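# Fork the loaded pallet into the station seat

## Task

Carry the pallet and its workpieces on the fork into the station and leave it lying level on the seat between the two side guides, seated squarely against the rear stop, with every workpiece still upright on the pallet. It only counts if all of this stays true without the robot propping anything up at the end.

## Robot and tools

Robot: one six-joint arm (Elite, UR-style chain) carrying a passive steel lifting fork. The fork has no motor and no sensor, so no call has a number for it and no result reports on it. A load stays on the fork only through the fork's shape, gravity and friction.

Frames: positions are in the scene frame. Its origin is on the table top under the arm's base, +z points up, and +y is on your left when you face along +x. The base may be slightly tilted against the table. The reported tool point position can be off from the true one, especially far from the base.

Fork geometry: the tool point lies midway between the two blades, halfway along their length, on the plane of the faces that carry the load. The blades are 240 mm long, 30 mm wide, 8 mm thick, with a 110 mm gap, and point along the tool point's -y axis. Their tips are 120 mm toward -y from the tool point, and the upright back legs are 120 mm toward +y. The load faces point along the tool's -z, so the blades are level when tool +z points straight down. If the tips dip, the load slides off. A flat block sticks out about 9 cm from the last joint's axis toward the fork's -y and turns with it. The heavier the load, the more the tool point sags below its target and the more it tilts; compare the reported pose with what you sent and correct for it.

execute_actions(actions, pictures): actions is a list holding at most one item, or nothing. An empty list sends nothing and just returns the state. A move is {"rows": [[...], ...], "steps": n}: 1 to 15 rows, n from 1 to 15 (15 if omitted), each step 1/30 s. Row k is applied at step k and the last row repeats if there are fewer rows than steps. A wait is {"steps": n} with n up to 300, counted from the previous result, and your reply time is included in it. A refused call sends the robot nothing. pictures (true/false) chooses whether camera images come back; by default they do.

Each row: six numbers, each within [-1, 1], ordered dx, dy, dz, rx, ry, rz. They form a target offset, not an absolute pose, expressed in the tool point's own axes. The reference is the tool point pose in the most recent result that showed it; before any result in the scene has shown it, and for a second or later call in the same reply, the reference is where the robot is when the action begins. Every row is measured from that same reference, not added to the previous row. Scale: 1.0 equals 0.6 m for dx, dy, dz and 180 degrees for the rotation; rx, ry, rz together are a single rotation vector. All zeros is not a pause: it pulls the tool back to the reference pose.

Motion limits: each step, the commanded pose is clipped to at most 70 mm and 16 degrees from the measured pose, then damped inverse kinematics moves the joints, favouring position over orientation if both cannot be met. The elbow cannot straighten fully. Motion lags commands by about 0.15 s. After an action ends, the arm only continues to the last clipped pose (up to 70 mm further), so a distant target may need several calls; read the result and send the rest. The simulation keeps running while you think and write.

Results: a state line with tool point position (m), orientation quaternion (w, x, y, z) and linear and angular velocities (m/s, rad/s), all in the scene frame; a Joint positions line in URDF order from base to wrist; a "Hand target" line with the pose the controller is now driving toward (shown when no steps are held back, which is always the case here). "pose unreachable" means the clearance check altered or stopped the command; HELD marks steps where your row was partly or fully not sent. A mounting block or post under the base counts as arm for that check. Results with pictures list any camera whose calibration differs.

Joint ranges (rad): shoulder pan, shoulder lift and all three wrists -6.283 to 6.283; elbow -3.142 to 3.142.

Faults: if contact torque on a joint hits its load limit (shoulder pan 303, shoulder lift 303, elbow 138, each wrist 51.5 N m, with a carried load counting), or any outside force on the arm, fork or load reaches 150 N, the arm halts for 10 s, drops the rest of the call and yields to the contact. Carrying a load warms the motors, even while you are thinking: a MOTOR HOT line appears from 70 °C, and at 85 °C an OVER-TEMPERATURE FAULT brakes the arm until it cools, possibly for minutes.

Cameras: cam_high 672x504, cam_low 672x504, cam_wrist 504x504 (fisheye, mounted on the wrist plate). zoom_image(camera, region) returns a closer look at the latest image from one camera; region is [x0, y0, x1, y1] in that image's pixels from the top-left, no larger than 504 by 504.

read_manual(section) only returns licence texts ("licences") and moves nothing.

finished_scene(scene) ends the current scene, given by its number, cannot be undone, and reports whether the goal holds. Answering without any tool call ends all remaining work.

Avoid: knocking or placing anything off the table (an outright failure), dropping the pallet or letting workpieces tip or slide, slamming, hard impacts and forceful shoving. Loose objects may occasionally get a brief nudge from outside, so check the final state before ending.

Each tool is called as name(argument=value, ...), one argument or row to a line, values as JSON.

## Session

execute_actions(
  actions=[],
)

Scene clock: 0.00 s of 6000.00 s.
end_effector_position=(+0.9415, -0.3296, +0.2467) end_effector_quat_wxyz=(+0.037, +0.012, +0.997, +0.066) end_effector_velocity=(-0.001, -0.001, +0.000) end_effector_angular_velocity=(+0.001, -0.000, -0.002)
Joint positions: [ 2.475 -0.69   1.385 -1.68  -0.814 -2.392]
Joint velocities: [-0.002 -0.     0.001  0.001  0.    -0.   ]
Motor temperatures (°C, as the motors report them): [26 26 28 28 34 31]
Hand target: +0.941, -0.330, +0.247; +0.037, +0.012, +0.997, +0.066
camera_calibration (this result's frames):
cam_wrist: T_world_to_cam=[[-0.99227, 0.0851074, -0.0903181, 0.983447], [0.0376271, 0.899858, 0.434556, 0.0347991], [0.118257, 0.427799, -0.896105, 0.36076], [0, 0, 0, 1]] pos_world=[0.931873, -0.269346, 0.39698]

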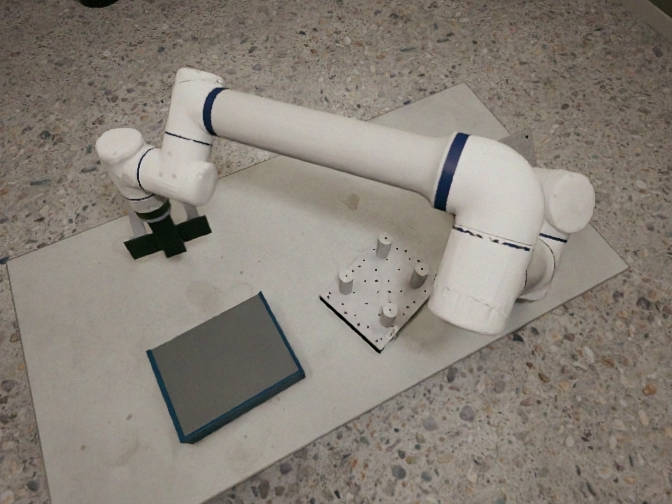

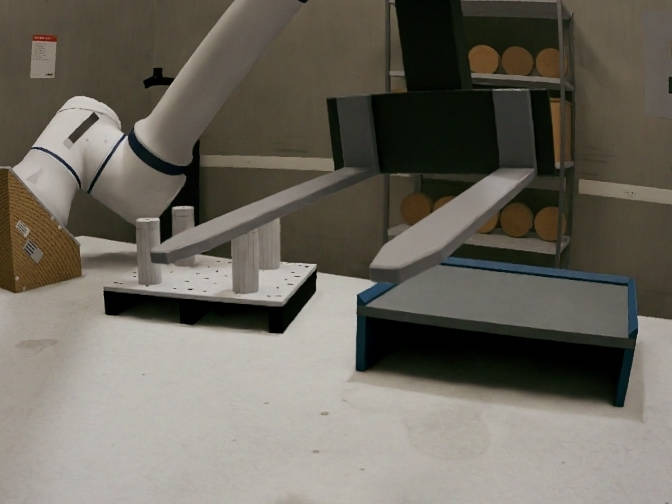

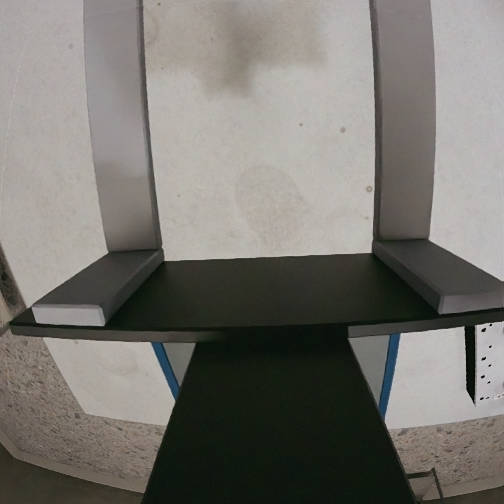

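zoom_image(
  camera="cam_high",
  region=[300, 220, 460, 370],
)

zoom_image(
  camera="cam_high",
  region=[130, 280, 330, 460],
)

zoom_image(
  camera="cam_low",
  region=[80, 190, 340, 350],
)

Region (300, 220, 460, 370) of cam_high's 672x504 image, scaled by 3.150, with more detail than that image has; it fills the top 472 rows of this view, and the rest is white.

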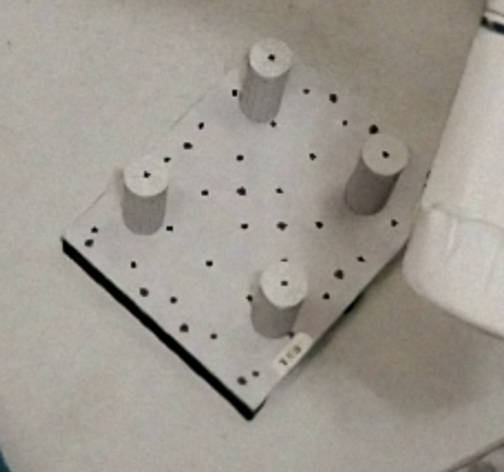

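Region (130, 280, 330, 460) of cam_high's 672x504 image, scaled by 2.520, with more detail than that image has; it fills the top 454 rows of this view, and the rest is white.

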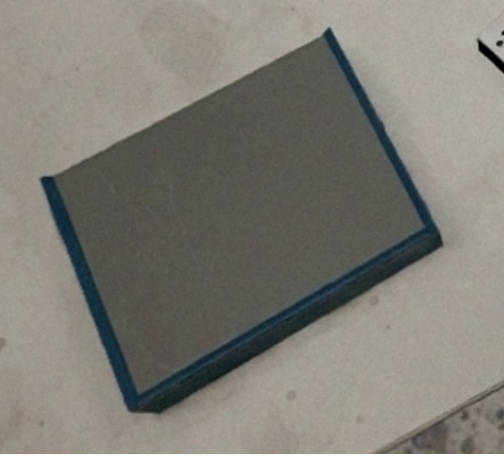

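Region (80, 190, 340, 350) of cam_low's 672x504 image, scaled by 1.938, with more detail than that image has; it fills the top 310 rows of this view, and the rest is white.

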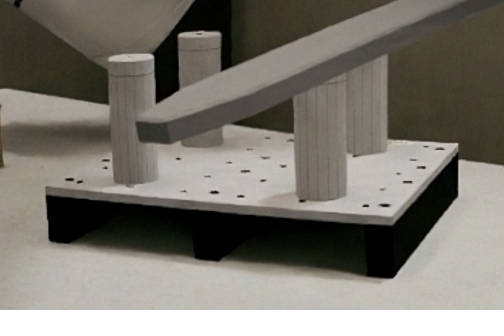

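execute_actions(
  actions=[
    {"rows":[[0.1,0.03,0,0.042,0.023,0]],"steps":12},
  ],
  pictures=false,
)

execute_actions(
  actions=[
    {"rows":[[0.15,0,0,0,0,0.4]]},
  ],
  pictures=false,
)

execute_actions(
  actions=[
    {"rows":[[0.1,0.1,0,0,0,0.4]]},
  ],
  pictures=false,
)

execute_actions(
  actions=[
    {"rows":[[0,0.15,0,0,0,0.3]]},
  ],
  pictures=false,
)

execute_actions(
  actions=[
    {"steps":12},
  ],
  pictures=false,
)

Scene clock: 22.97 s of 6000.00 s.
end_effector_position=(+0.8832, -0.3106, +0.2448) end_effector_quat_wxyz=(-0.000, +0.012, +1.000, +0.003) end_effector_velocity=(-0.015, +0.005, -0.001) end_effector_angular_velocity=(-0.042, +0.006, -0.000)
Joint positions: [ 2.498 -0.787  1.535 -1.802 -0.944 -2.333]
Joint velocities: [ 0.007 -0.03   0.052 -0.058 -0.03   0.026]
Motor temperatures (°C, as the motors report them): [26 26 28 28 34 31]
Hand target: +0.882, -0.310, +0.245; -0.000, +0.012, +1.000, +0.001
Off the commanded pose: 0.001 m, 0 deg.
Steps of this call (steps 1 to 90: nothing new was sent; then 19.57 s passed at rest; steps 91 to 102: all 12 steps of this action). Readings (end_effector_position):
91: (+0.9408, -0.3293, +0.2467)
92: (+0.9307, -0.3273, +0.2466)
94: (+0.9054, -0.3185, +0.2447)
98: (+0.8875, -0.3122, +0.2450)
102: the state above

Scene clock: 23.47 s of 6000.00 s.
end_effector_position=(+0.7955, -0.3062, +0.2444) end_effector_quat_wxyz=(-0.005, +0.407, +0.913, +0.015) end_effector_velocity=(-0.006, -0.000, -0.003) end_effector_angular_velocity=(-0.001, +0.024, -1.745)
Joint positions: [ 2.477 -0.708  1.448 -1.761 -0.934 -1.551]
Joint velocities: [-0.012  0.402 -0.514  0.088  0.011  1.751]
Motor temperatures (°C, as the motors report them): [26 26 28 28 34 31]
Hand target: +0.796, -0.306, +0.244; -0.004, +0.493, +0.870, +0.014
Off the commanded pose: 0.003 m, 25 deg; orientation clipped at the last step of the last action.
Steps of this call (steps 1 to 15: all 15 steps of this action). Readings (end_effector_position):
1: (+0.8822, -0.3104, +0.2448)
2: (+0.8747, -0.3101, +0.2446)
4: (+0.8435, -0.3092, +0.2437)
8: (+0.8062, -0.3068, +0.2445)
15: the state above

Scene clock: 23.97 s of 6000.00 s.
end_effector_position=(+0.8025, -0.2221, +0.2470) end_effector_quat_wxyz=(-0.020, +0.763, +0.645, +0.021) end_effector_velocity=(-0.003, +0.004, +0.000) end_effector_angular_velocity=(+0.014, +0.121, -1.800)
Joint positions: [ 2.476 -0.604  1.302 -1.697 -0.915 -0.666]
Joint velocities: [-0.156  0.265 -0.147  0.    -0.097  1.628]
Motor temperatures (°C, as the motors report them): [26 26 28 28 34 31]
Hand target: +0.804, -0.222, +0.247; -0.021, +0.823, +0.568, +0.018
Off the commanded pose: 0.002 m, 21 deg; orientation clipped at the last step of the last action.
Steps of this call (steps 1 to 15: all 15 steps of this action). Readings (end_effector_position):
1: (+0.7955, -0.3050, +0.2445)
2: (+0.7952, -0.2897, +0.2439)
4: (+0.8016, -0.2554, +0.2464)
8: (+0.8025, -0.2283, +0.2468)
15: the state above

Scene clock: 24.47 s of 6000.00 s.
end_effector_position=(+0.8914, -0.2386, +0.2463) end_effector_quat_wxyz=(-0.032, +0.962, +0.272, +0.012) end_effector_velocity=(-0.001, +0.004, -0.006) end_effector_angular_velocity=(-0.036, +0.103, -0.925)
Joint positions: [ 2.429 -0.426  1.107 -1.638 -0.934  0.13 ]
Joint velocities: [-0.085 -0.055  0.222 -0.125 -0.105  0.849]
Motor temperatures (°C, as the motors report them): [26 26 28 28 34 31]
Hand target: +0.892, -0.238, +0.247; -0.030, +0.972, +0.231, +0.009
Off the commanded pose: 0.002 m, 5 deg.
Steps of this call (steps 1 to 15: all 15 steps of this action). Readings (end_effector_position):
1: (+0.8032, -0.2221, +0.2470)
2: (+0.8121, -0.2239, +0.2469)
4: (+0.8447, -0.2282, +0.2478)
8: (+0.8802, -0.2352, +0.2467)
15: the state above

Scene clock: 24.87 s of 6000.00 s.
end_effector_position=(+0.8918, -0.2377, +0.2466) end_effector_quat_wxyz=(-0.030, +0.972, +0.231, +0.009) end_effector_velocity=(+0.000, +0.000, +0.000) end_effector_angular_velocity=(-0.001, +0.001, -0.009)
Joint positions: [ 2.421 -0.433  1.129 -1.653 -0.944  0.208]
Joint velocities: [-0.001 -0.001  0.002 -0.002 -0.001  0.009]
Motor temperatures (°C, as the motors report them): [26 26 28 28 34 31]
Hand target: +0.892, -0.238, +0.247; -0.030, +0.972, +0.231, +0.009
Off the commanded pose: 0.001 m, 1 deg.
Steps of this call (steps 1 to 12: nothing new was sent). Readings (end_effector_position):
1: (+0.8915, -0.2383, +0.2463)
2: (+0.8917, -0.2380, +0.2466)
4: (+0.8918, -0.2378, +0.2467)
8: (+0.8918, -0.2377, +0.2466)
12: the state above

execute_actions(
  actions=[
    {"rows":[[-0.47,-0.333,0.081,-0.0178,-0.009,0.0372]]},
  ],
  pictures=false,
)

execute_actions(
  actions=[
    {"steps":12},
  ],
  pictures=false,
)

Scene clock: 30.90 s of 6000.00 s.
end_effector_position=(+0.6936, -0.2058, +0.2118) end_effector_quat_wxyz=(-0.005, +0.984, +0.176, -0.004) end_effector_velocity=(-0.437, +0.074, -0.064) end_effector_angular_velocity=(-0.020, -0.020, -0.018)
Joint positions: [ 2.314 -0.668  1.67  -1.944 -1.048  0.242]
Joint velocities: [-0.281 -0.4    0.968 -0.469 -0.16  -0.228]
Motor temperatures (°C, as the motors report them): [26 26 28 28 34 31]
Hand target: +0.646, -0.196, +0.204; -0.004, +0.985, +0.175, -0.003
Off the commanded pose: 0.146 m, 1 deg; position clipped at the last step of the last action.
Steps of this call (steps 1 to 90: nothing new was sent; then 2.53 s passed at rest; steps 91 to 105: all 15 steps of this action). Readings (end_effector_position):
91: (+0.8912, -0.2377, +0.2466)
92: (+0.8848, -0.2367, +0.2453)
94: (+0.8560, -0.2326, +0.2394)
98: (+0.7972, -0.2231, +0.2287)
105: the state above

Scene clock: 31.30 s of 6000.00 s.
end_effector_position=(+0.6465, -0.1966, +0.2043) end_effector_quat_wxyz=(-0.004, +0.985, +0.175, -0.003) end_effector_velocity=(-0.006, +0.002, -0.001) end_effector_angular_velocity=(+0.001, +0.001, -0.001)
Joint positions: [ 2.283 -0.711  1.773 -1.994 -1.066  0.216]
Joint velocities: [-0.004 -0.005  0.012 -0.004 -0.002 -0.003]
Motor temperatures (°C, as the motors report them): [26 26 28 28 34 31]
Hand target: +0.646, -0.196, +0.204; -0.004, +0.985, +0.175, -0.003
Off the commanded pose: 0.097 m, 1 deg; position clipped at the last step of the last action.
Steps of this call (steps 1 to 12: nothing new was sent). Readings (end_effector_position):
1: (+0.6791, -0.2033, +0.2096)
2: (+0.6680, -0.2013, +0.2079)
4: (+0.6566, -0.1989, +0.2062)
8: (+0.6484, -0.1970, +0.2047)
12: the state above

execute_actions(
  actions=[
    {"rows":[[-0.143,-0.074,0.27,-0.0029,0.0015,0]]},
  ],
  pictures=false,
)

execute_actions(
  actions=[
    {"steps":12},
  ],
)

Scene clock: 39.33 s of 6000.00 s.
end_effector_position=(+0.5528, -0.1826, +0.0502) end_effector_quat_wxyz=(-0.001, +0.985, +0.175, -0.001) end_effector_velocity=(-0.036, -0.008, -0.075) end_effector_angular_velocity=(-0.020, -0.023, -0.007)
Joint positions: [ 2.3   -0.635  2.03  -2.343 -1.054  0.235]
Joint velocities: [ 0.003  0.079  0.09  -0.205  0.01   0.027]
Motor temperatures (°C, as the motors report them): [26 26 28 28 34 31]
Hand target: +0.550, -0.183, +0.043; -0.000, +0.985, +0.175, +0.000
Off the commanded pose: 0.008 m, 0 deg.
Steps of this call (steps 1 to 90: nothing new was sent; then 4.53 s passed at rest; steps 91 to 105: all 15 steps of this action). Readings (end_effector_position):
91: (+0.6455, -0.1964, +0.2034)
92: (+0.6399, -0.1963, +0.1937)
94: (+0.6192, -0.1906, +0.1624)
98: (+0.5872, -0.1851, +0.1100)
105: the state above

Scene clock: 39.73 s of 6000.00 s.
end_effector_position=(+0.5496, -0.1832, +0.0433) end_effector_quat_wxyz=(-0.000, +0.985, +0.175, +0.000) end_effector_velocity=(+0.000, -0.000, -0.001) end_effector_angular_velocity=(-0.001, -0.000, +0.001)
Joint positions: [ 2.301 -0.628  2.038 -2.361 -1.053  0.238]
Joint velocities: [ 0.001  0.001 -0.001 -0.002  0.     0.   ]
Motor temperatures (°C, as the motors report them): [26 26 28 28 34 31]
Hand target: +0.550, -0.183, +0.043; -0.000, +0.985, +0.175, +0.000
Off the commanded pose: 0.000 m, 0 deg.
Steps of this call (steps 1 to 12: nothing new was sent). Readings (end_effector_position):
1: (+0.5518, -0.1828, +0.0480)
2: (+0.5512, -0.1830, +0.0465)
4: (+0.5504, -0.1831, +0.0448)
8: (+0.5498, -0.1832, +0.0436)
12: the state above
camera_calibration (this result's frames):
cam_wrist: T_world_to_cam=[[0.95572, 0.293109, -0.0262117, -0.47153], [0.286669, -0.90718, 0.307971, -0.456247], [0.0664903, -0.301848, -0.951035, 0.0594132], [0, 0, 0, 1]] pos_world=[0.577492, -0.257754, 0.184655]

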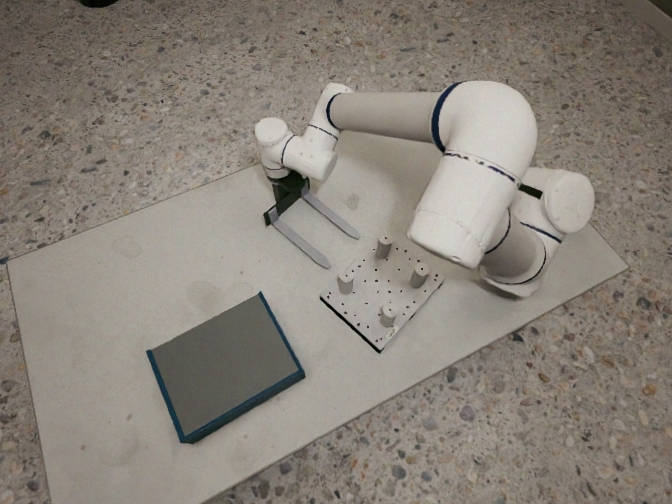

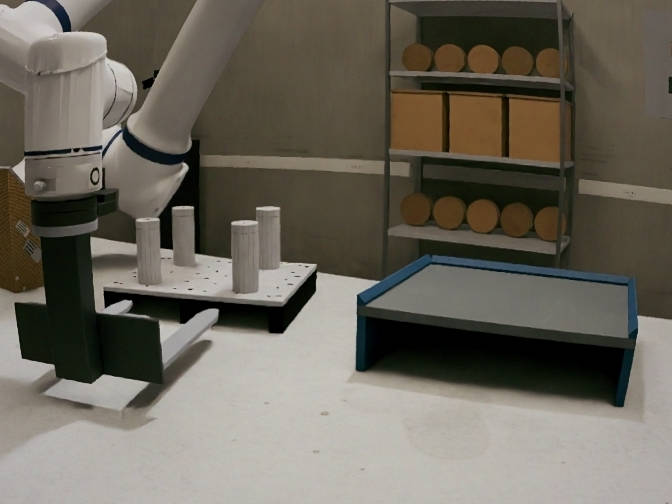

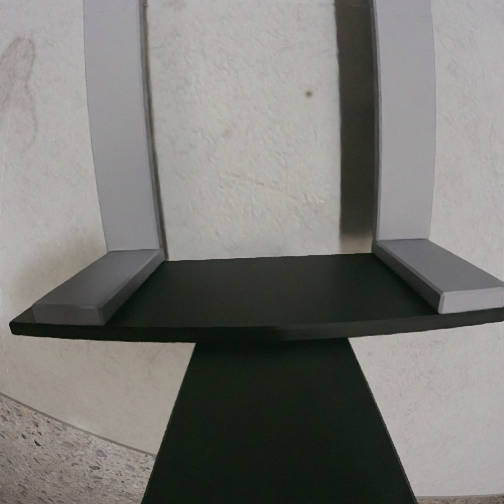

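execute_actions(
  actions=[
    {"rows":[[0,0,0.02,0,0,0],[0,0,0.035,0,0,0],[0,0,0.035,0,0,0],[0,-0.01,0.035,0,0,0],[0,-0.02,0.035,0,0,0],[0,-0.03,0.035,0,0,0],[0,-0.04,0.035,0,0,0],[0,-0.05,0.035,0,0,0],[0,-0.06,0.035,0,0,0],[0,-0.07,0.035,0,0,0],[0,-0.08,0.035,0,0,0],[0,-0.09,0.035,0,0,0],[0,-0.1,0.035,0,0,0]]},
  ],
  pictures=false,
)

execute_actions(
  actions=[
    {"steps":10},
  ],
)

zoom_image(
  camera="cam_low",
  region=[40, 250, 340, 410],
)

Scene clock: 48.33 s of 6000.00 s.
end_effector_position=(+0.5319, -0.1357, +0.0219) end_effector_quat_wxyz=(-0.001, +0.985, +0.175, -0.000) end_effector_velocity=(-0.036, +0.099, -0.002) end_effector_angular_velocity=(-0.002, +0.003, +0.001)
Joint positions: [ 2.333 -0.669  2.127 -2.423 -1.035  0.268]
Joint velocities: [ 0.04  -0.142  0.17  -0.047  0.019  0.037]
Motor temperatures (°C, as the motors report them): [26 26 28 28 34 31]
Hand target: +0.529, -0.127, +0.022; -0.000, +0.985, +0.175, -0.000
Off the commanded pose: 0.009 m, 0 deg.
Steps of this call (steps 1 to 90: nothing new was sent; then 5.10 s passed at rest; steps 91 to 105: all 15 steps of this action). Readings (end_effector_position):
91: (+0.5496, -0.1832, +0.0430)
92: (+0.5499, -0.1835, +0.0402)
94: (+0.5490, -0.1826, +0.0306)
98: (+0.5447, -0.1706, +0.0240)
105: the state above

Scene clock: 48.67 s of 6000.00 s.
end_effector_position=(+0.5290, -0.1274, +0.0221) end_effector_quat_wxyz=(-0.000, +0.985, +0.175, -0.000) end_effector_velocity=(-0.001, +0.002, -0.000) end_effector_angular_velocity=(-0.000, +0.000, -0.000)
Joint positions: [ 2.337 -0.682  2.142 -2.427 -1.033  0.272]
Joint velocities: [ 0.001 -0.003  0.004 -0.001  0.     0.002]
Motor temperatures (°C, as the motors report them): [26 26 28 28 34 31]
Hand target: +0.529, -0.127, +0.022; -0.000, +0.985, +0.175, -0.000
Off the commanded pose: 0.001 m, 0 deg.
Steps of this call (steps 1 to 10: nothing new was sent). Readings (end_effector_position):
1: (+0.5310, -0.1330, +0.0220)
2: (+0.5304, -0.1313, +0.0221)
4: (+0.5296, -0.1291, +0.0221)
8: (+0.5291, -0.1276, +0.0221)
10: the state above
camera_calibration (this result's frames):
cam_wrist: T_world_to_cam=[[0.955719, 0.293098, -0.0263672, -0.468732], [0.286714, -0.907212, 0.307834, -0.393195], [0.0663047, -0.301762, -0.951075, 0.0575246], [0, 0, 0, 1]] pos_world=[0.556897, -0.201968, 0.16339]

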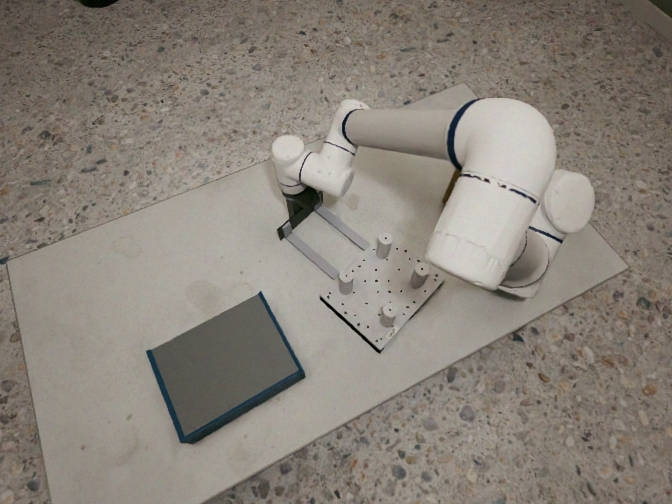

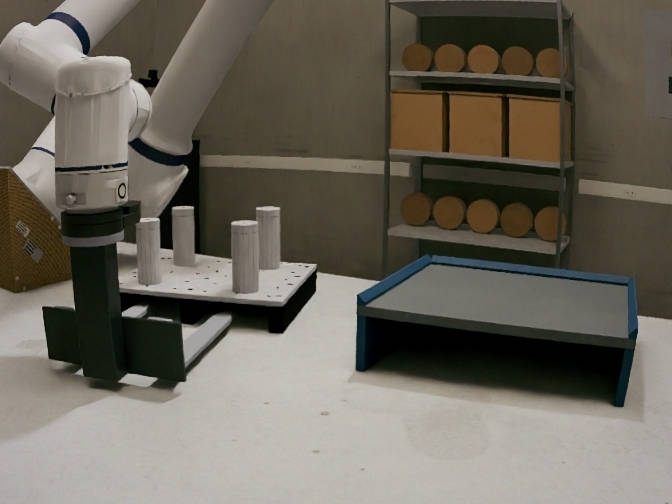

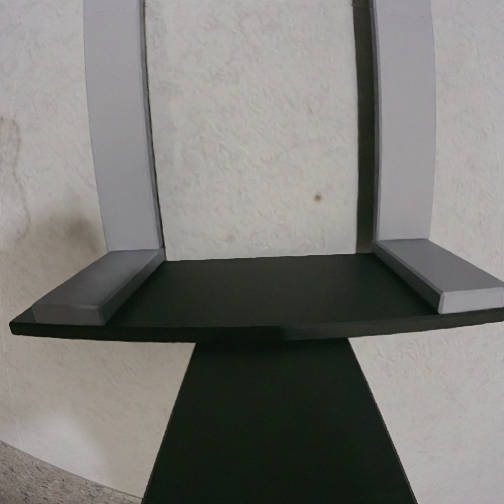

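Region (40, 250, 340, 410) of cam_low's 672x504 image, scaled by 1.680, with more detail than that image has; it fills the top 269 rows of this view, and the rest is white.

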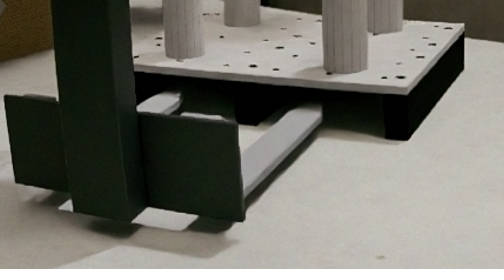

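Good.

execute_actions(
  actions=[
    {"rows":[[0,-0.03,0.003,0,0,0],[0,-0.06,0.003,0,0,0],[0,-0.09,0.003,0,0,0],[0,-0.12,0.003,0,0,0],[0,-0.15,0.003,0,0,0],[0,-0.18,0.003,0,0,0],[0,-0.21,0.003,0,0,0],[0,-0.24,0.003,0,0,0],[0,-0.27,0.003,0,0,0]]},
  ],
  pictures=false,
)

execute_actions(
  actions=[
    {"steps":12},
  ],
)

Scene clock: 55.10 s of 6000.00 s.
end_effector_position=(+0.4754, +0.0160, +0.0182) end_effector_quat_wxyz=(-0.001, +0.985, +0.175, -0.000) end_effector_velocity=(-0.026, +0.091, +0.017) end_effector_angular_velocity=(-0.005, -0.003, -0.010)
Joint positions: [ 2.405 -0.902  2.37  -2.47  -0.995  0.338]
Joint velocities: [ 0.039 -0.185  0.117  0.04   0.02   0.053]
Motor temperatures (°C, as the motors report them): [26 26 28 28 34 31]
Hand target: +0.473, +0.024, +0.020; -0.000, +0.985, +0.175, -0.000
Off the commanded pose: 0.009 m, 0 deg.
Steps of this call (steps 1 to 90: nothing new was sent; then 2.93 s passed at rest; steps 91 to 105: all 15 steps of this action). Readings (end_effector_position):
91: (+0.5288, -0.1269, +0.0221)
92: (+0.5274, -0.1228, +0.0217)
94: (+0.5196, -0.1033, +0.0199)
98: (+0.4984, -0.0493, +0.0168)
105: the state above

Scene clock: 55.50 s of 6000.00 s.
end_effector_position=(+0.4731, +0.0242, +0.0198) end_effector_quat_wxyz=(-0.000, +0.985, +0.175, -0.000) end_effector_velocity=(-0.000, +0.001, +0.000) end_effector_angular_velocity=(-0.000, -0.000, -0.000)
Joint positions: [ 2.409 -0.918  2.38  -2.467 -0.993  0.343]
Joint velocities: [ 0.    -0.002  0.001 -0.     0.     0.001]
Motor temperatures (°C, as the motors report them): [26 26 28 28 34 31]
Hand target: +0.473, +0.024, +0.020; -0.000, +0.985, +0.175, -0.000
Off the commanded pose: 0.001 m, 0 deg.
Steps of this call (steps 1 to 12: nothing new was sent). Readings (end_effector_position):
1: (+0.4747, +0.0186, +0.0188)
2: (+0.4742, +0.0204, +0.0191)
4: (+0.4736, +0.0224, +0.0195)
8: (+0.4732, +0.0238, +0.0197)
12: the state above
camera_calibration (this result's frames):
cam_wrist: T_world_to_cam=[[0.955743, 0.293006, -0.0265215, -0.45982], [0.286672, -0.907216, 0.30786, -0.238965], [0.0661442, -0.301838, -0.951062, 0.104866], [0, 0, 0, 1]] pos_world=[0.501038, -0.0504099, 0.161107]

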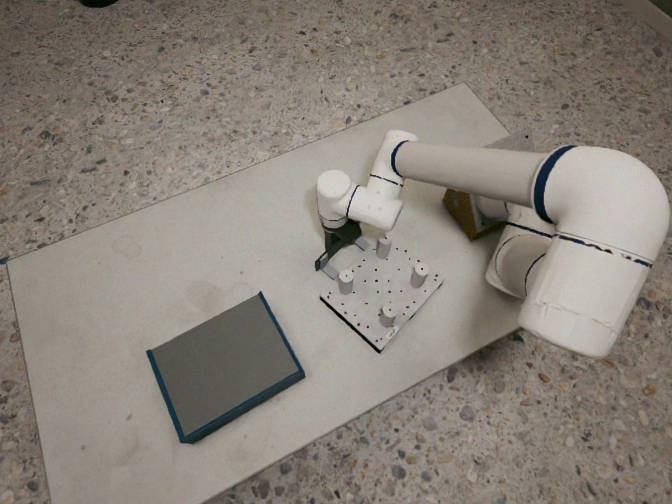

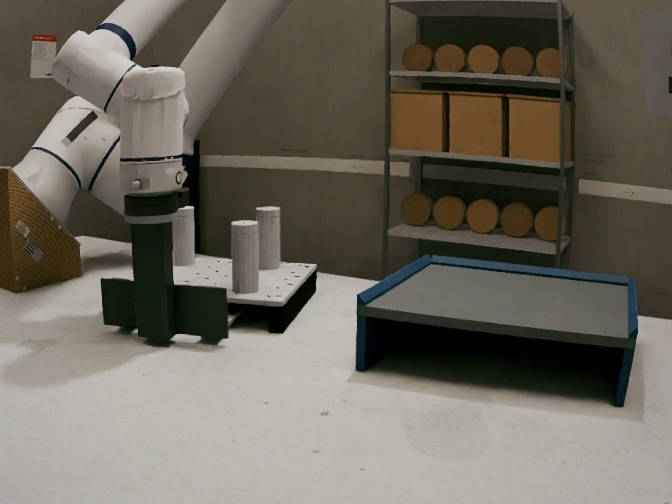

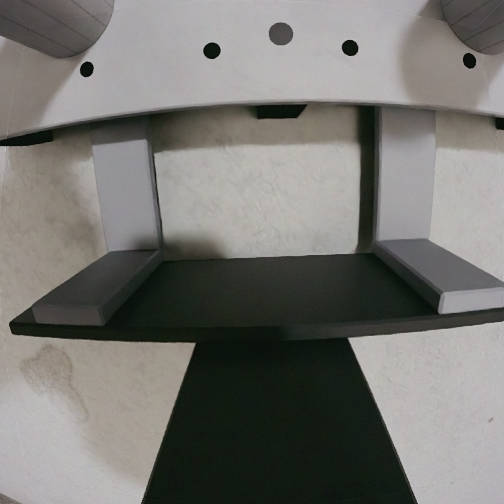

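execute_actions(
  actions=[
    {"rows":[[0.005,-0.015,0,0,0,0],[0.01,-0.03,0,0,0,0],[0.013,-0.045,0,0,0,0],[0.013,-0.06,0,0,0,0],[0.013,-0.075,0,0,0,0],[0.013,-0.085,0,0,0,0],[0.013,-0.092,0,0,0,0],[0.013,-0.097,0,0,0,0],[0.013,-0.101,0,0,0,0],[0.013,-0.104,0,0,0,0],[0.013,-0.107,0,0,0,0],[0.013,-0.11,0,0,0,0]]},
  ],
  pictures=false,
)

execute_actions(
  actions=[
    {"steps":12},
  ],
)

Scene clock: 65.57 s of 6000.00 s.
end_effector_position=(+0.4586, +0.0857, +0.0195) end_effector_quat_wxyz=(-0.000, +0.985, +0.175, -0.000) end_effector_velocity=(-0.008, +0.033, +0.003) end_effector_angular_velocity=(-0.000, -0.002, +0.003)
Joint positions: [ 2.457 -1.026  2.448 -2.454 -0.968  0.392]
Joint velocities: [ 0.023 -0.066  0.034  0.016  0.014  0.023]
Motor temperatures (°C, as the motors report them): [26 26 28 28 34 31]
Hand target: +0.458, +0.089, +0.020; -0.000, +0.985, +0.175, -0.000
Off the commanded pose: 0.003 m, 0 deg.
Steps of this call (steps 1 to 90: nothing new was sent; then 6.57 s passed at rest; steps 91 to 105: all 15 steps of this action). Readings (end_effector_position):
91: (+0.4731, +0.0244, +0.0198)
92: (+0.4731, +0.0268, +0.0198)
94: (+0.4721, +0.0376, +0.0195)
98: (+0.4650, +0.0641, +0.0188)
105: the state above

Scene clock: 65.97 s of 6000.00 s.
end_effector_position=(+0.4577, +0.0886, +0.0197) end_effector_quat_wxyz=(-0.000, +0.985, +0.175, -0.000) end_effector_velocity=(+0.000, -0.001, +0.001) end_effector_angular_velocity=(-0.001, -0.002, -0.001)
Joint positions: [ 2.459 -1.032  2.451 -2.452 -0.967  0.394]
Joint velocities: [-0.003 -0.001  0.    -0.001  0.    -0.   ]
Motor temperatures (°C, as the motors report them): [26 26 28 28 34 31]
Hand target: +0.458, +0.089, +0.020; -0.000, +0.985, +0.175, -0.000
Off the commanded pose: 0.000 m, 0 deg.
Steps of this call (steps 1 to 12: nothing new was sent). Readings (end_effector_position):
1: (+0.4583, +0.0866, +0.0196)
2: (+0.4581, +0.0873, +0.0196)
4: (+0.4579, +0.0880, +0.0197)
8: (+0.4577, +0.0885, +0.0197)
12: the state above
camera_calibration (this result's frames):
cam_wrist: T_world_to_cam=[[0.955763, 0.29293, -0.0266309, -0.463972], [0.286627, -0.907201, 0.307948, -0.175995], [0.0660476, -0.301958, -0.95103, 0.125321], [0, 0, 0, 1]] pos_world=[0.485616, 0.0140898, 0.161025]

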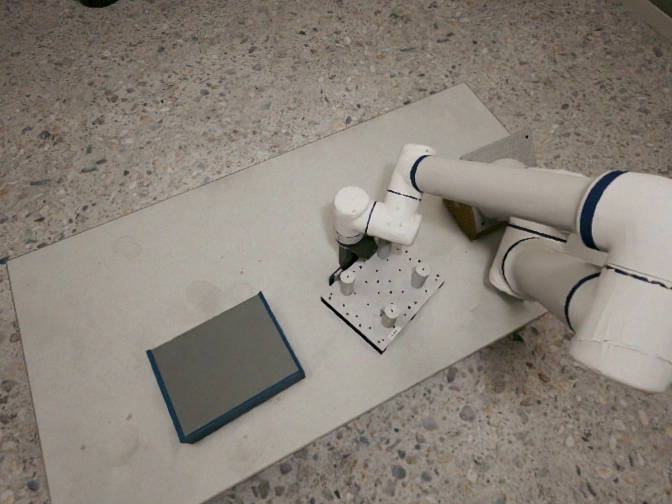

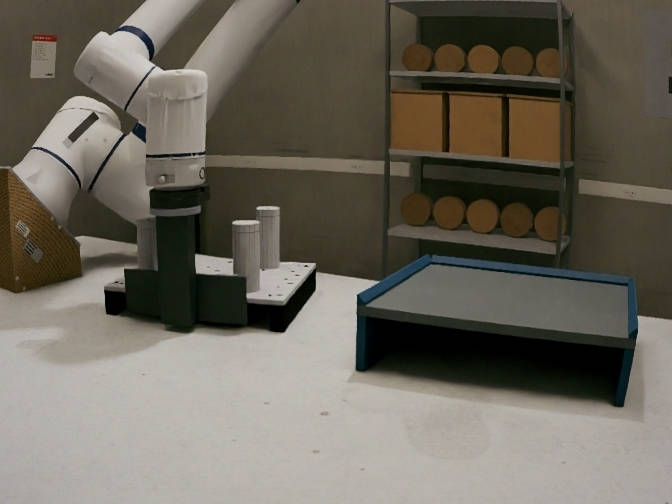

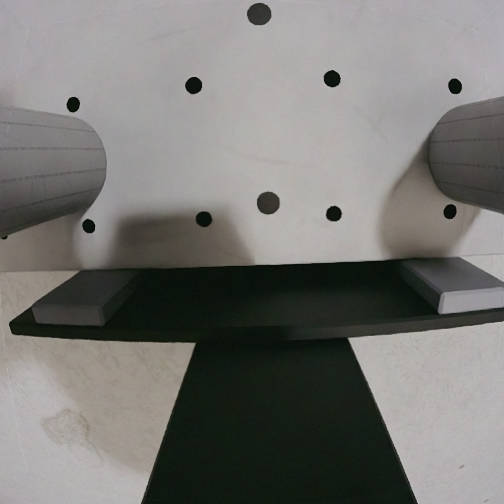

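execute_actions(
  actions=[
    {"rows":[[0,0,-0.004,0,0,0],[0,0,-0.008,0,0,0],[0,0,-0.012,0,0,0],[0,0,-0.016,0,0,0],[0,0,-0.02,0,0,0],[0,0,-0.024,0,0,0],[0,0,-0.028,0,0,0],[0,0,-0.032,0,0,0],[0,0,-0.036,0,0,0],[0,0,-0.04,0,0,0],[0,0,-0.044,0,0,0],[0,0,-0.048,0,0,0],[0,0,-0.053,0,0,0],[0,0,-0.059,0,0,0],[0,0,-0.066,0,0,0]]},
  ],
  pictures=false,
)

execute_actions(
  actions=[
    {"rows":[[0,0,-0.026,0,0,0],[0,0,-0.036,0,0,0],[0,0,-0.048,0,0,0],[0,0,-0.061,0,0,0],[0,0,-0.075,0,0,0],[0,0,-0.089,0,0,0],[0,0,-0.103,0,0,0],[0,0,-0.117,0,0,0],[0,0,-0.131,0,0,0],[0,0,-0.145,0,0,0],[0,0,-0.158,0,0,0],[0,0,-0.169,0,0,0],[0,0,-0.178,0,0,0],[0,0,-0.185,0,0,0],[0,0,-0.19,0,0,0]]},
  ],
  pictures=false,
)

execute_actions(
  actions=[
    {"steps":15},
  ],
)

Scene clock: 79.07 s of 6000.00 s.
end_effector_position=(+0.4577, +0.0887, +0.0481) end_effector_quat_wxyz=(-0.000, +0.985, +0.175, -0.000) end_effector_velocity=(+0.006, -0.004, +0.092) end_effector_angular_velocity=(-0.006, -0.011, +0.004)
Joint positions: [ 2.427 -1.083  2.44  -2.372 -0.983  0.362]
Joint velocities: [-0.099 -0.155 -0.048  0.244 -0.048 -0.097]
Motor temperatures (°C, as the motors report them): [26 26 28 28 34 31]
Hand target: +0.458, +0.089, +0.059; -0.000, +0.985, +0.175, +0.000
Off the commanded pose: 0.011 m, 0 deg.
Steps of this call (steps 1 to 90: nothing new was sent; then 9.60 s passed at rest; steps 91 to 105: all 15 steps of this action). Readings (end_effector_position):
91: (+0.4577, +0.0887, +0.0197)
92: (+0.4576, +0.0889, +0.0203)
94: (+0.4575, +0.0889, +0.0230)
98: (+0.4577, +0.0887, +0.0313)
105: the state above

Scene clock: 79.57 s of 6000.00 s.
end_effector_position=(+0.4591, +0.0882, +0.1424) end_effector_quat_wxyz=(-0.000, +0.985, +0.175, +0.001) end_effector_velocity=(-0.004, +0.002, +0.177) end_effector_angular_velocity=(+0.002, +0.004, +0.003)
Joint positions: [ 2.332 -1.225  2.378 -2.119 -1.035  0.268]
Joint velocities: [-0.169 -0.231 -0.14   0.458 -0.098 -0.166]
Motor temperatures (°C, as the motors report them): [26 26 28 28 34 31]
Hand target: +0.458, +0.089, +0.160; -0.000, +0.985, +0.175, +0.000
Off the commanded pose: 0.020 m, 0 deg.
Steps of this call (steps 1 to 15: all 15 steps of this action). Readings (end_effector_position):
1: (+0.4578, +0.0887, +0.0513)
2: (+0.4579, +0.0886, +0.0549)
4: (+0.4580, +0.0886, +0.0640)
8: (+0.4587, +0.0883, +0.0902)
15: the state above

Scene clock: 80.07 s of 6000.00 s.
end_effector_position=(+0.4583, +0.0886, +0.1600) end_effector_quat_wxyz=(-0.000, +0.985, +0.175, +0.000) end_effector_velocity=(+0.001, -0.000, +0.001) end_effector_angular_velocity=(-0.001, -0.001, +0.001)
Joint positions: [ 2.315 -1.248  2.364 -2.073 -1.045  0.252]
Joint velocities: [-0.001 -0.001 -0.002  0.001 -0.    -0.001]
Motor temperatures (°C, as the motors report them): [26 26 28 28 34 31]
Hand target: +0.458, +0.089, +0.160; -0.000, +0.985, +0.175, +0.000
Off the commanded pose: 0.002 m, 0 deg.
Steps of this call (steps 1 to 15: nothing new was sent). Readings (end_effector_position):
1: (+0.4589, +0.0882, +0.1479)
2: (+0.4588, +0.0883, +0.1519)
4: (+0.4585, +0.0885, +0.1562)
8: (+0.4583, +0.0886, +0.1592)
15: the state above
camera_calibration (this result's frames):
cam_wrist: T_world_to_cam=[[0.955827, 0.292809, -0.0256305, -0.460984], [0.286198, -0.907277, 0.308121, -0.219227], [0.0669666, -0.301846, -0.951002, 0.258283], [0, 0, 0, 1]] pos_world=[0.486067, 0.0140422, 0.30136]

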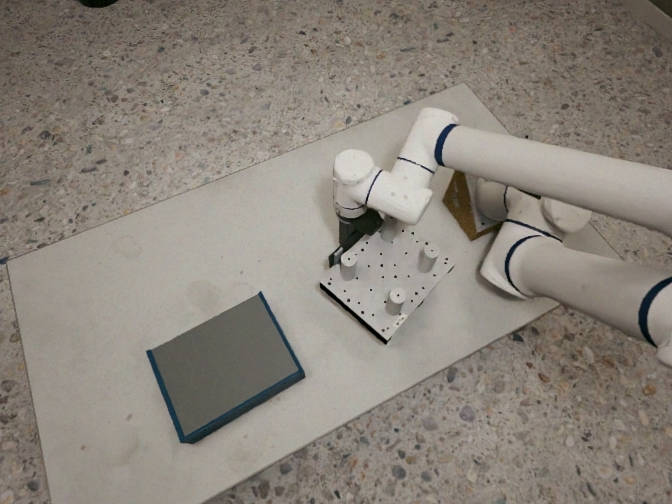

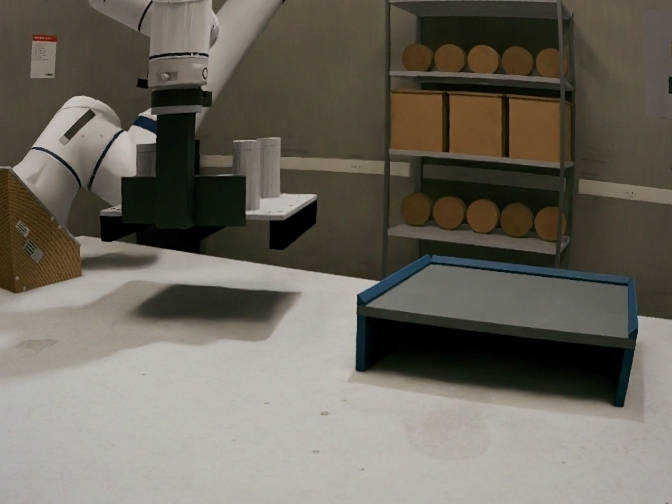

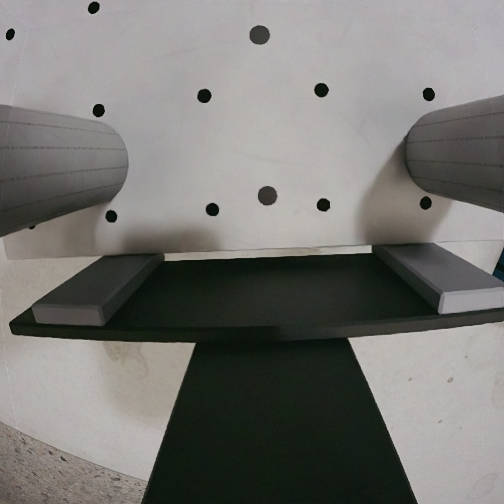

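execute_actions(
  actions=[
    {"rows":[[0,0,0,0,0,0.003],[0,0,0,0,0,0.008],[0,0,0,0,0,0.015],[0,0,0,0,0,0.023],[0,0,0,0,0,0.032],[0,0,0,0,0,0.041],[0,0,0,0,0,0.05],[0,0,0,0,0,0.059],[0,0,0,0,0,0.068],[0,0,0,0,0,0.076],[0,0,0,0,0,0.083],[0,0,0,0,0,0.089],[0,0,0,0,0,0.0936]]},
  ],
  pictures=false,
)

execute_actions(
  actions=[
    {"steps":12},
  ],
  pictures=false,
)

execute_actions(
  actions=[
    {"rows":[[0.002,0,0,0,0,0],[0.006,0.001,0,0,0,0],[0.013,0.001,0,0,0,0],[0.024,0.002,0,0,0,0],[0.036,0.003,0,0,0,0],[0.048,0.005,0,0,0,0],[0.06,0.006,0,0,0,0],[0.072,0.007,0,0,0,0],[0.084,0.008,0,0,0,0],[0.096,0.009,0,0,0,0],[0.108,0.01,0,0,0,0],[0.12,0.012,0,0,0,0],[0.132,0.013,0,0,0,0],[0.144,0.014,0,0,0,0],[0.156,0.015,0,0,0,0]]},
  ],
  pictures=false,
)

execute_actions(
  actions=[
    {"rows":[[0.05,0.005,0,0,0,0],[0.062,0.006,0,0,0,0],[0.074,0.007,0,0,0,0],[0.086,0.008,0,0,0,0],[0.098,0.009,0,0,0,0],[0.11,0.011,0,0,0,0],[0.122,0.012,0,0,0,0],[0.134,0.013,0,0,0,0],[0.146,0.014,0,0,0,0],[0.158,0.015,0,0,0,0],[0.17,0.016,0,0,0,0],[0.182,0.017,0,0,0,0],[0.194,0.019,0,0,0,0],[0.206,0.02,0,0,0,0],[0.218,0.021,0,0,0,0]]},
  ],
  pictures=false,
)

execute_actions(
  actions=[
    {"rows":[[0.05,0.005,0,0,0,0],[0.062,0.006,0,0,0,0],[0.074,0.007,0,0,0,0],[0.086,0.008,0,0,0,0],[0.098,0.009,0,0,0,0],[0.11,0.011,0,0,0,0],[0.122,0.012,0,0,0,0],[0.134,0.013,0,0,0,0],[0.146,0.014,0,0,0,0],[0.158,0.015,0,0,0,0],[0.17,0.016,0,0,0,0],[0.182,0.017,0,0,0,0],[0.194,0.019,0,0,0,0],[0.206,0.02,0,0,0,0],[0.218,0.021,0,0,0,0]]},
  ],
  pictures=false,
)

execute_actions(
  actions=[
    {"rows":[[0.05,0.005,0,0,0,0],[0.062,0.006,0,0,0,0],[0.074,0.007,0,0,0,0],[0.086,0.008,0,0,0,0],[0.098,0.009,0,0,0,0],[0.11,0.011,0,0,0,0],[0.122,0.012,0,0,0,0],[0.134,0.013,0,0,0,0],[0.146,0.014,0,0,0,0],[0.158,0.015,0,0,0,0],[0.17,0.016,0,0,0,0],[0.182,0.017,0,0,0,0],[0.194,0.019,0,0,0,0],[0.206,0.02,0,0,0,0],[0.218,0.021,0,0,0,0]]},
  ],
  pictures=false,
)

execute_actions(
  actions=[
    {"rows":[[0.05,0.005,0,0,0,0],[0.062,0.006,0,0,0,0],[0.074,0.007,0,0,0,0],[0.086,0.008,0,0,0,0],[0.098,0.009,0,0,0,0],[0.11,0.011,0,0,0,0],[0.122,0.012,0,0,0,0],[0.133,0.013,0,0,0,0],[0.143,0.014,0,0,0,0],[0.152,0.015,0,0,0,0],[0.159,0.015,0,0,0,0],[0.165,0.016,0,0,0,0],[0.169,0.016,0,0,0,0],[0.172,0.017,0,0,0,0]]},
  ],
  pictures=false,
)

execute_actions(
  actions=[
    {"steps":15},
  ],
)

Scene clock: 102.50 s of 6000.00 s.
end_effector_position=(+0.4584, +0.0885, +0.1599) end_effector_quat_wxyz=(-0.002, +0.999, +0.045, +0.000) end_effector_velocity=(-0.001, +0.001, +0.001) end_effector_angular_velocity=(-0.011, -0.003, -0.360)
Joint positions: [ 2.254 -1.268  2.418 -2.078 -1.079  0.456]
Joint velocities: [-0.084 -0.055  0.085 -0.007 -0.053  0.289]
Motor temperatures (°C, as the motors report them): [26 26 28 28 34 31]
Hand target: +0.458, +0.089, +0.160; -0.001, +1.000, +0.029, +0.000
Off the commanded pose: 0.000 m, 2 deg.
Steps of this call (steps 1 to 90: nothing new was sent; then 18.93 s passed at rest; steps 91 to 105: all 15 steps of this action). Readings (end_effector_position):
91: (+0.4583, +0.0886, +0.1601)
92: (+0.4584, +0.0885, +0.1602)
94: (+0.4584, +0.0886, +0.1602)
98: (+0.4584, +0.0885, +0.1600)
105: the state above

Scene clock: 102.90 s of 6000.00 s.
end_effector_position=(+0.4584, +0.0886, +0.1600) end_effector_quat_wxyz=(-0.001, +1.000, +0.029, +0.000) end_effector_velocity=(+0.000, -0.000, +0.000) end_effector_angular_velocity=(-0.000, +0.000, -0.003)
Joint positions: [ 2.247 -1.273  2.426 -2.079 -1.084  0.482]
Joint velocities: [-0.001 -0.001  0.     0.    -0.001  0.003]
Motor temperatures (°C, as the motors report them): [26 26 28 28 34 31]
Hand target: +0.458, +0.089, +0.160; -0.001, +1.000, +0.029, +0.000
Off the commanded pose: 0.000 m, 0 deg.
Steps of this call (steps 1 to 12: nothing new was sent). Readings (end_effector_position):
1: (+0.4584, +0.0885, +0.1600)
2: (+0.4584, +0.0885, +0.1600)
4: (+0.4584, +0.0886, +0.1600)
8: (+0.4584, +0.0886, +0.1600)
12: the state above

Scene clock: 103.40 s of 6000.00 s.
end_effector_position=(+0.5272, +0.0862, +0.1612) end_effector_quat_wxyz=(-0.001, +1.000, +0.029, +0.001) end_effector_velocity=(+0.209, -0.007, +0.001) end_effector_angular_velocity=(+0.001, +0.002, -0.002)
Joint positions: [ 2.337 -1.204  2.315 -2.079 -1.031  0.565]
Joint velocities: [ 0.248  0.214 -0.346  0.011  0.14   0.239]
Motor temperatures (°C, as the motors report them): [26 26 28 28 34 31]
Hand target: +0.550, +0.086, +0.161; -0.001, +1.000, +0.029, +0.001
Off the commanded pose: 0.025 m, 0 deg.
Steps of this call (steps 1 to 15: all 15 steps of this action). Readings (end_effector_position):
1: (+0.4584, +0.0886, +0.1600)
2: (+0.4585, +0.0886, +0.1600)
4: (+0.4614, +0.0885, +0.1600)
8: (+0.4802, +0.0878, +0.1606)
15: the state above

Scene clock: 103.90 s of 6000.00 s.
end_effector_position=(+0.6331, +0.0826, +0.1622) end_effector_quat_wxyz=(-0.001, +1.000, +0.029, +0.001) end_effector_velocity=(+0.213, -0.010, +0.000) end_effector_angular_velocity=(-0.001, +0.001, -0.001)
Joint positions: [ 2.445 -1.097  2.133 -2.063 -0.972  0.673]
Joint velocities: [ 0.187  0.22  -0.379  0.05   0.096  0.195]
Motor temperatures (°C, as the motors report them): [26 26 28 28 34 31]
Hand target: +0.656, +0.082, +0.162; -0.001, +1.000, +0.029, +0.001
Off the commanded pose: 0.025 m, 0 deg.
Steps of this call (steps 1 to 15: all 15 steps of this action). Readings (end_effector_position):
1: (+0.5342, +0.0860, +0.1612)
2: (+0.5409, +0.0858, +0.1614)
4: (+0.5544, +0.0855, +0.1618)
8: (+0.5827, +0.0845, +0.1621)
15: the state above

Scene clock: 104.40 s of 6000.00 s.
end_effector_position=(+0.7392, +0.0790, +0.1630) end_effector_quat_wxyz=(-0.000, +1.000, +0.029, +0.001) end_effector_velocity=(+0.212, -0.009, -0.001) end_effector_angular_velocity=(-0.001, +0.002, -0.001)
Joint positions: [ 2.527 -0.989  1.937 -2.026 -0.932  0.761]
Joint velocities: [ 0.144  0.225 -0.41   0.092  0.066  0.158]
Motor temperatures (°C, as the motors report them): [26 26 28 28 34 31]
Hand target: +0.762, +0.078, +0.163; -0.000, +1.000, +0.029, +0.001
Off the commanded pose: 0.025 m, 0 deg.
Steps of this call (steps 1 to 15: all 15 steps of this action). Readings (end_effector_position):
1: (+0.6403, +0.0823, +0.1622)
2: (+0.6470, +0.0822, +0.1624)
4: (+0.6605, +0.0819, +0.1626)
8: (+0.6888, +0.0809, +0.1629)
15: the state above

Scene clock: 104.90 s of 6000.00 s.
end_effector_position=(+0.8452, +0.0755, +0.1638) end_effector_quat_wxyz=(+0.000, +1.000, +0.029, +0.002) end_effector_velocity=(+0.212, -0.010, +0.000) end_effector_angular_velocity=(-0.001, +0.001, -0.001)
Joint positions: [ 2.59  -0.877  1.724 -1.97  -0.903  0.834]
Joint velocities: [ 0.112  0.238 -0.452  0.134  0.047  0.13 ]
Motor temperatures (°C, as the motors report them): [26 26 28 28 34 31]
Hand target: +0.868, +0.075, +0.164; +0.000, +1.000, +0.029, +0.002
Off the commanded pose: 0.025 m, 0 deg.
Steps of this call (steps 1 to 15: all 15 steps of this action). Readings (end_effector_position):
1: (+0.7464, +0.0787, +0.1630)
2: (+0.7531, +0.0786, +0.1632)
4: (+0.7666, +0.0783, +0.1634)
8: (+0.7949, +0.0773, +0.1636)
15: the state above

Scene clock: 105.40 s of 6000.00 s.
end_effector_position=(+0.9399, +0.0720, +0.1643) end_effector_quat_wxyz=(+0.000, +1.000, +0.029, +0.002) end_effector_velocity=(+0.097, -0.008, -0.001) end_effector_angular_velocity=(+0.001, +0.003, +0.002)
Joint positions: [ 2.636 -0.768  1.512 -1.902 -0.883  0.888]
Joint velocities: [ 0.041  0.123 -0.234  0.083  0.015  0.045]
Motor temperatures (°C, as the motors report them): [26 26 28 28 34 31]
Hand target: +0.948, +0.071, +0.164; +0.000, +1.000, +0.029, +0.002
Off the commanded pose: 0.009 m, 0 deg.
Steps of this call (steps 1 to 15: all 15 steps of this action). Readings (end_effector_position):
1: (+0.8523, +0.0752, +0.1638)
2: (+0.8590, +0.0750, +0.1639)
4: (+0.8725, +0.0747, +0.1641)
8: (+0.9007, +0.0737, +0.1644)
15: the state above

Scene clock: 105.90 s of 6000.00 s.
end_effector_position=(+0.9483, +0.0713, +0.1642) end_effector_quat_wxyz=(+0.000, +1.000, +0.029, +0.002) end_effector_velocity=(+0.001, -0.000, +0.000) end_effector_angular_velocity=(-0.000, -0.001, +0.000)
Joint positions: [ 2.64  -0.757  1.491 -1.894 -0.882  0.892]
Joint velocities: [-0.     0.    -0.001 -0.    -0.     0.   ]
Motor temperatures (°C, as the motors report them): [26 26 28 28 34 31]
Hand target: +0.948, +0.071, +0.164; +0.000, +1.000, +0.029, +0.002
Off the commanded pose: 0.000 m, 0 deg.
Steps of this call (steps 1 to 15: nothing new was sent). Readings (end_effector_position):
1: (+0.9426, +0.0718, +0.1643)
2: (+0.9444, +0.0716, +0.1642)
4: (+0.9464, +0.0714, +0.1642)
8: (+0.9479, +0.0713, +0.1642)
15: the state above
camera_calibration (this result's frames):
cam_wrist: T_world_to_cam=[[0.999727, 0.00384101, -0.0230317, -0.945633], [0.0107727, -0.950999, 0.309006, -0.11228], [-0.0207163, -0.30917, -0.950781, 0.307849], [0, 0, 0, 1]] pos_world=[0.952962, -0.00796895, 0.305613]

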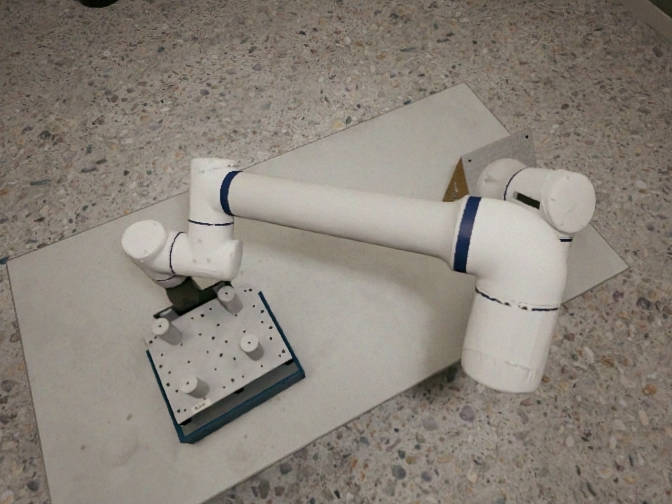

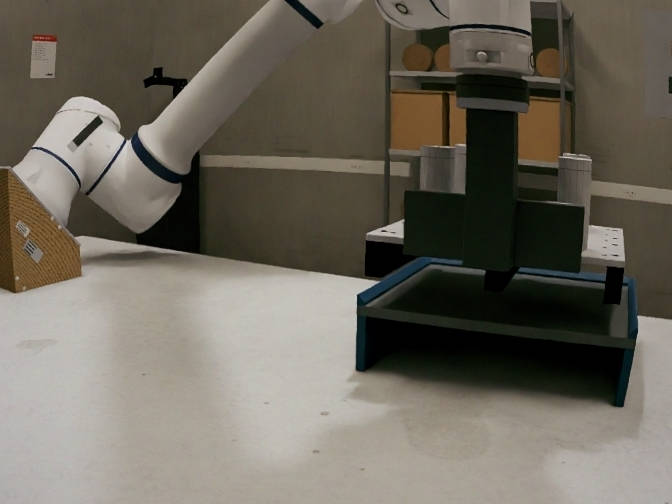

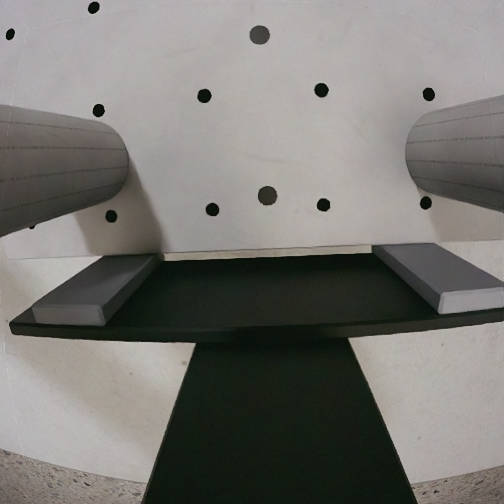

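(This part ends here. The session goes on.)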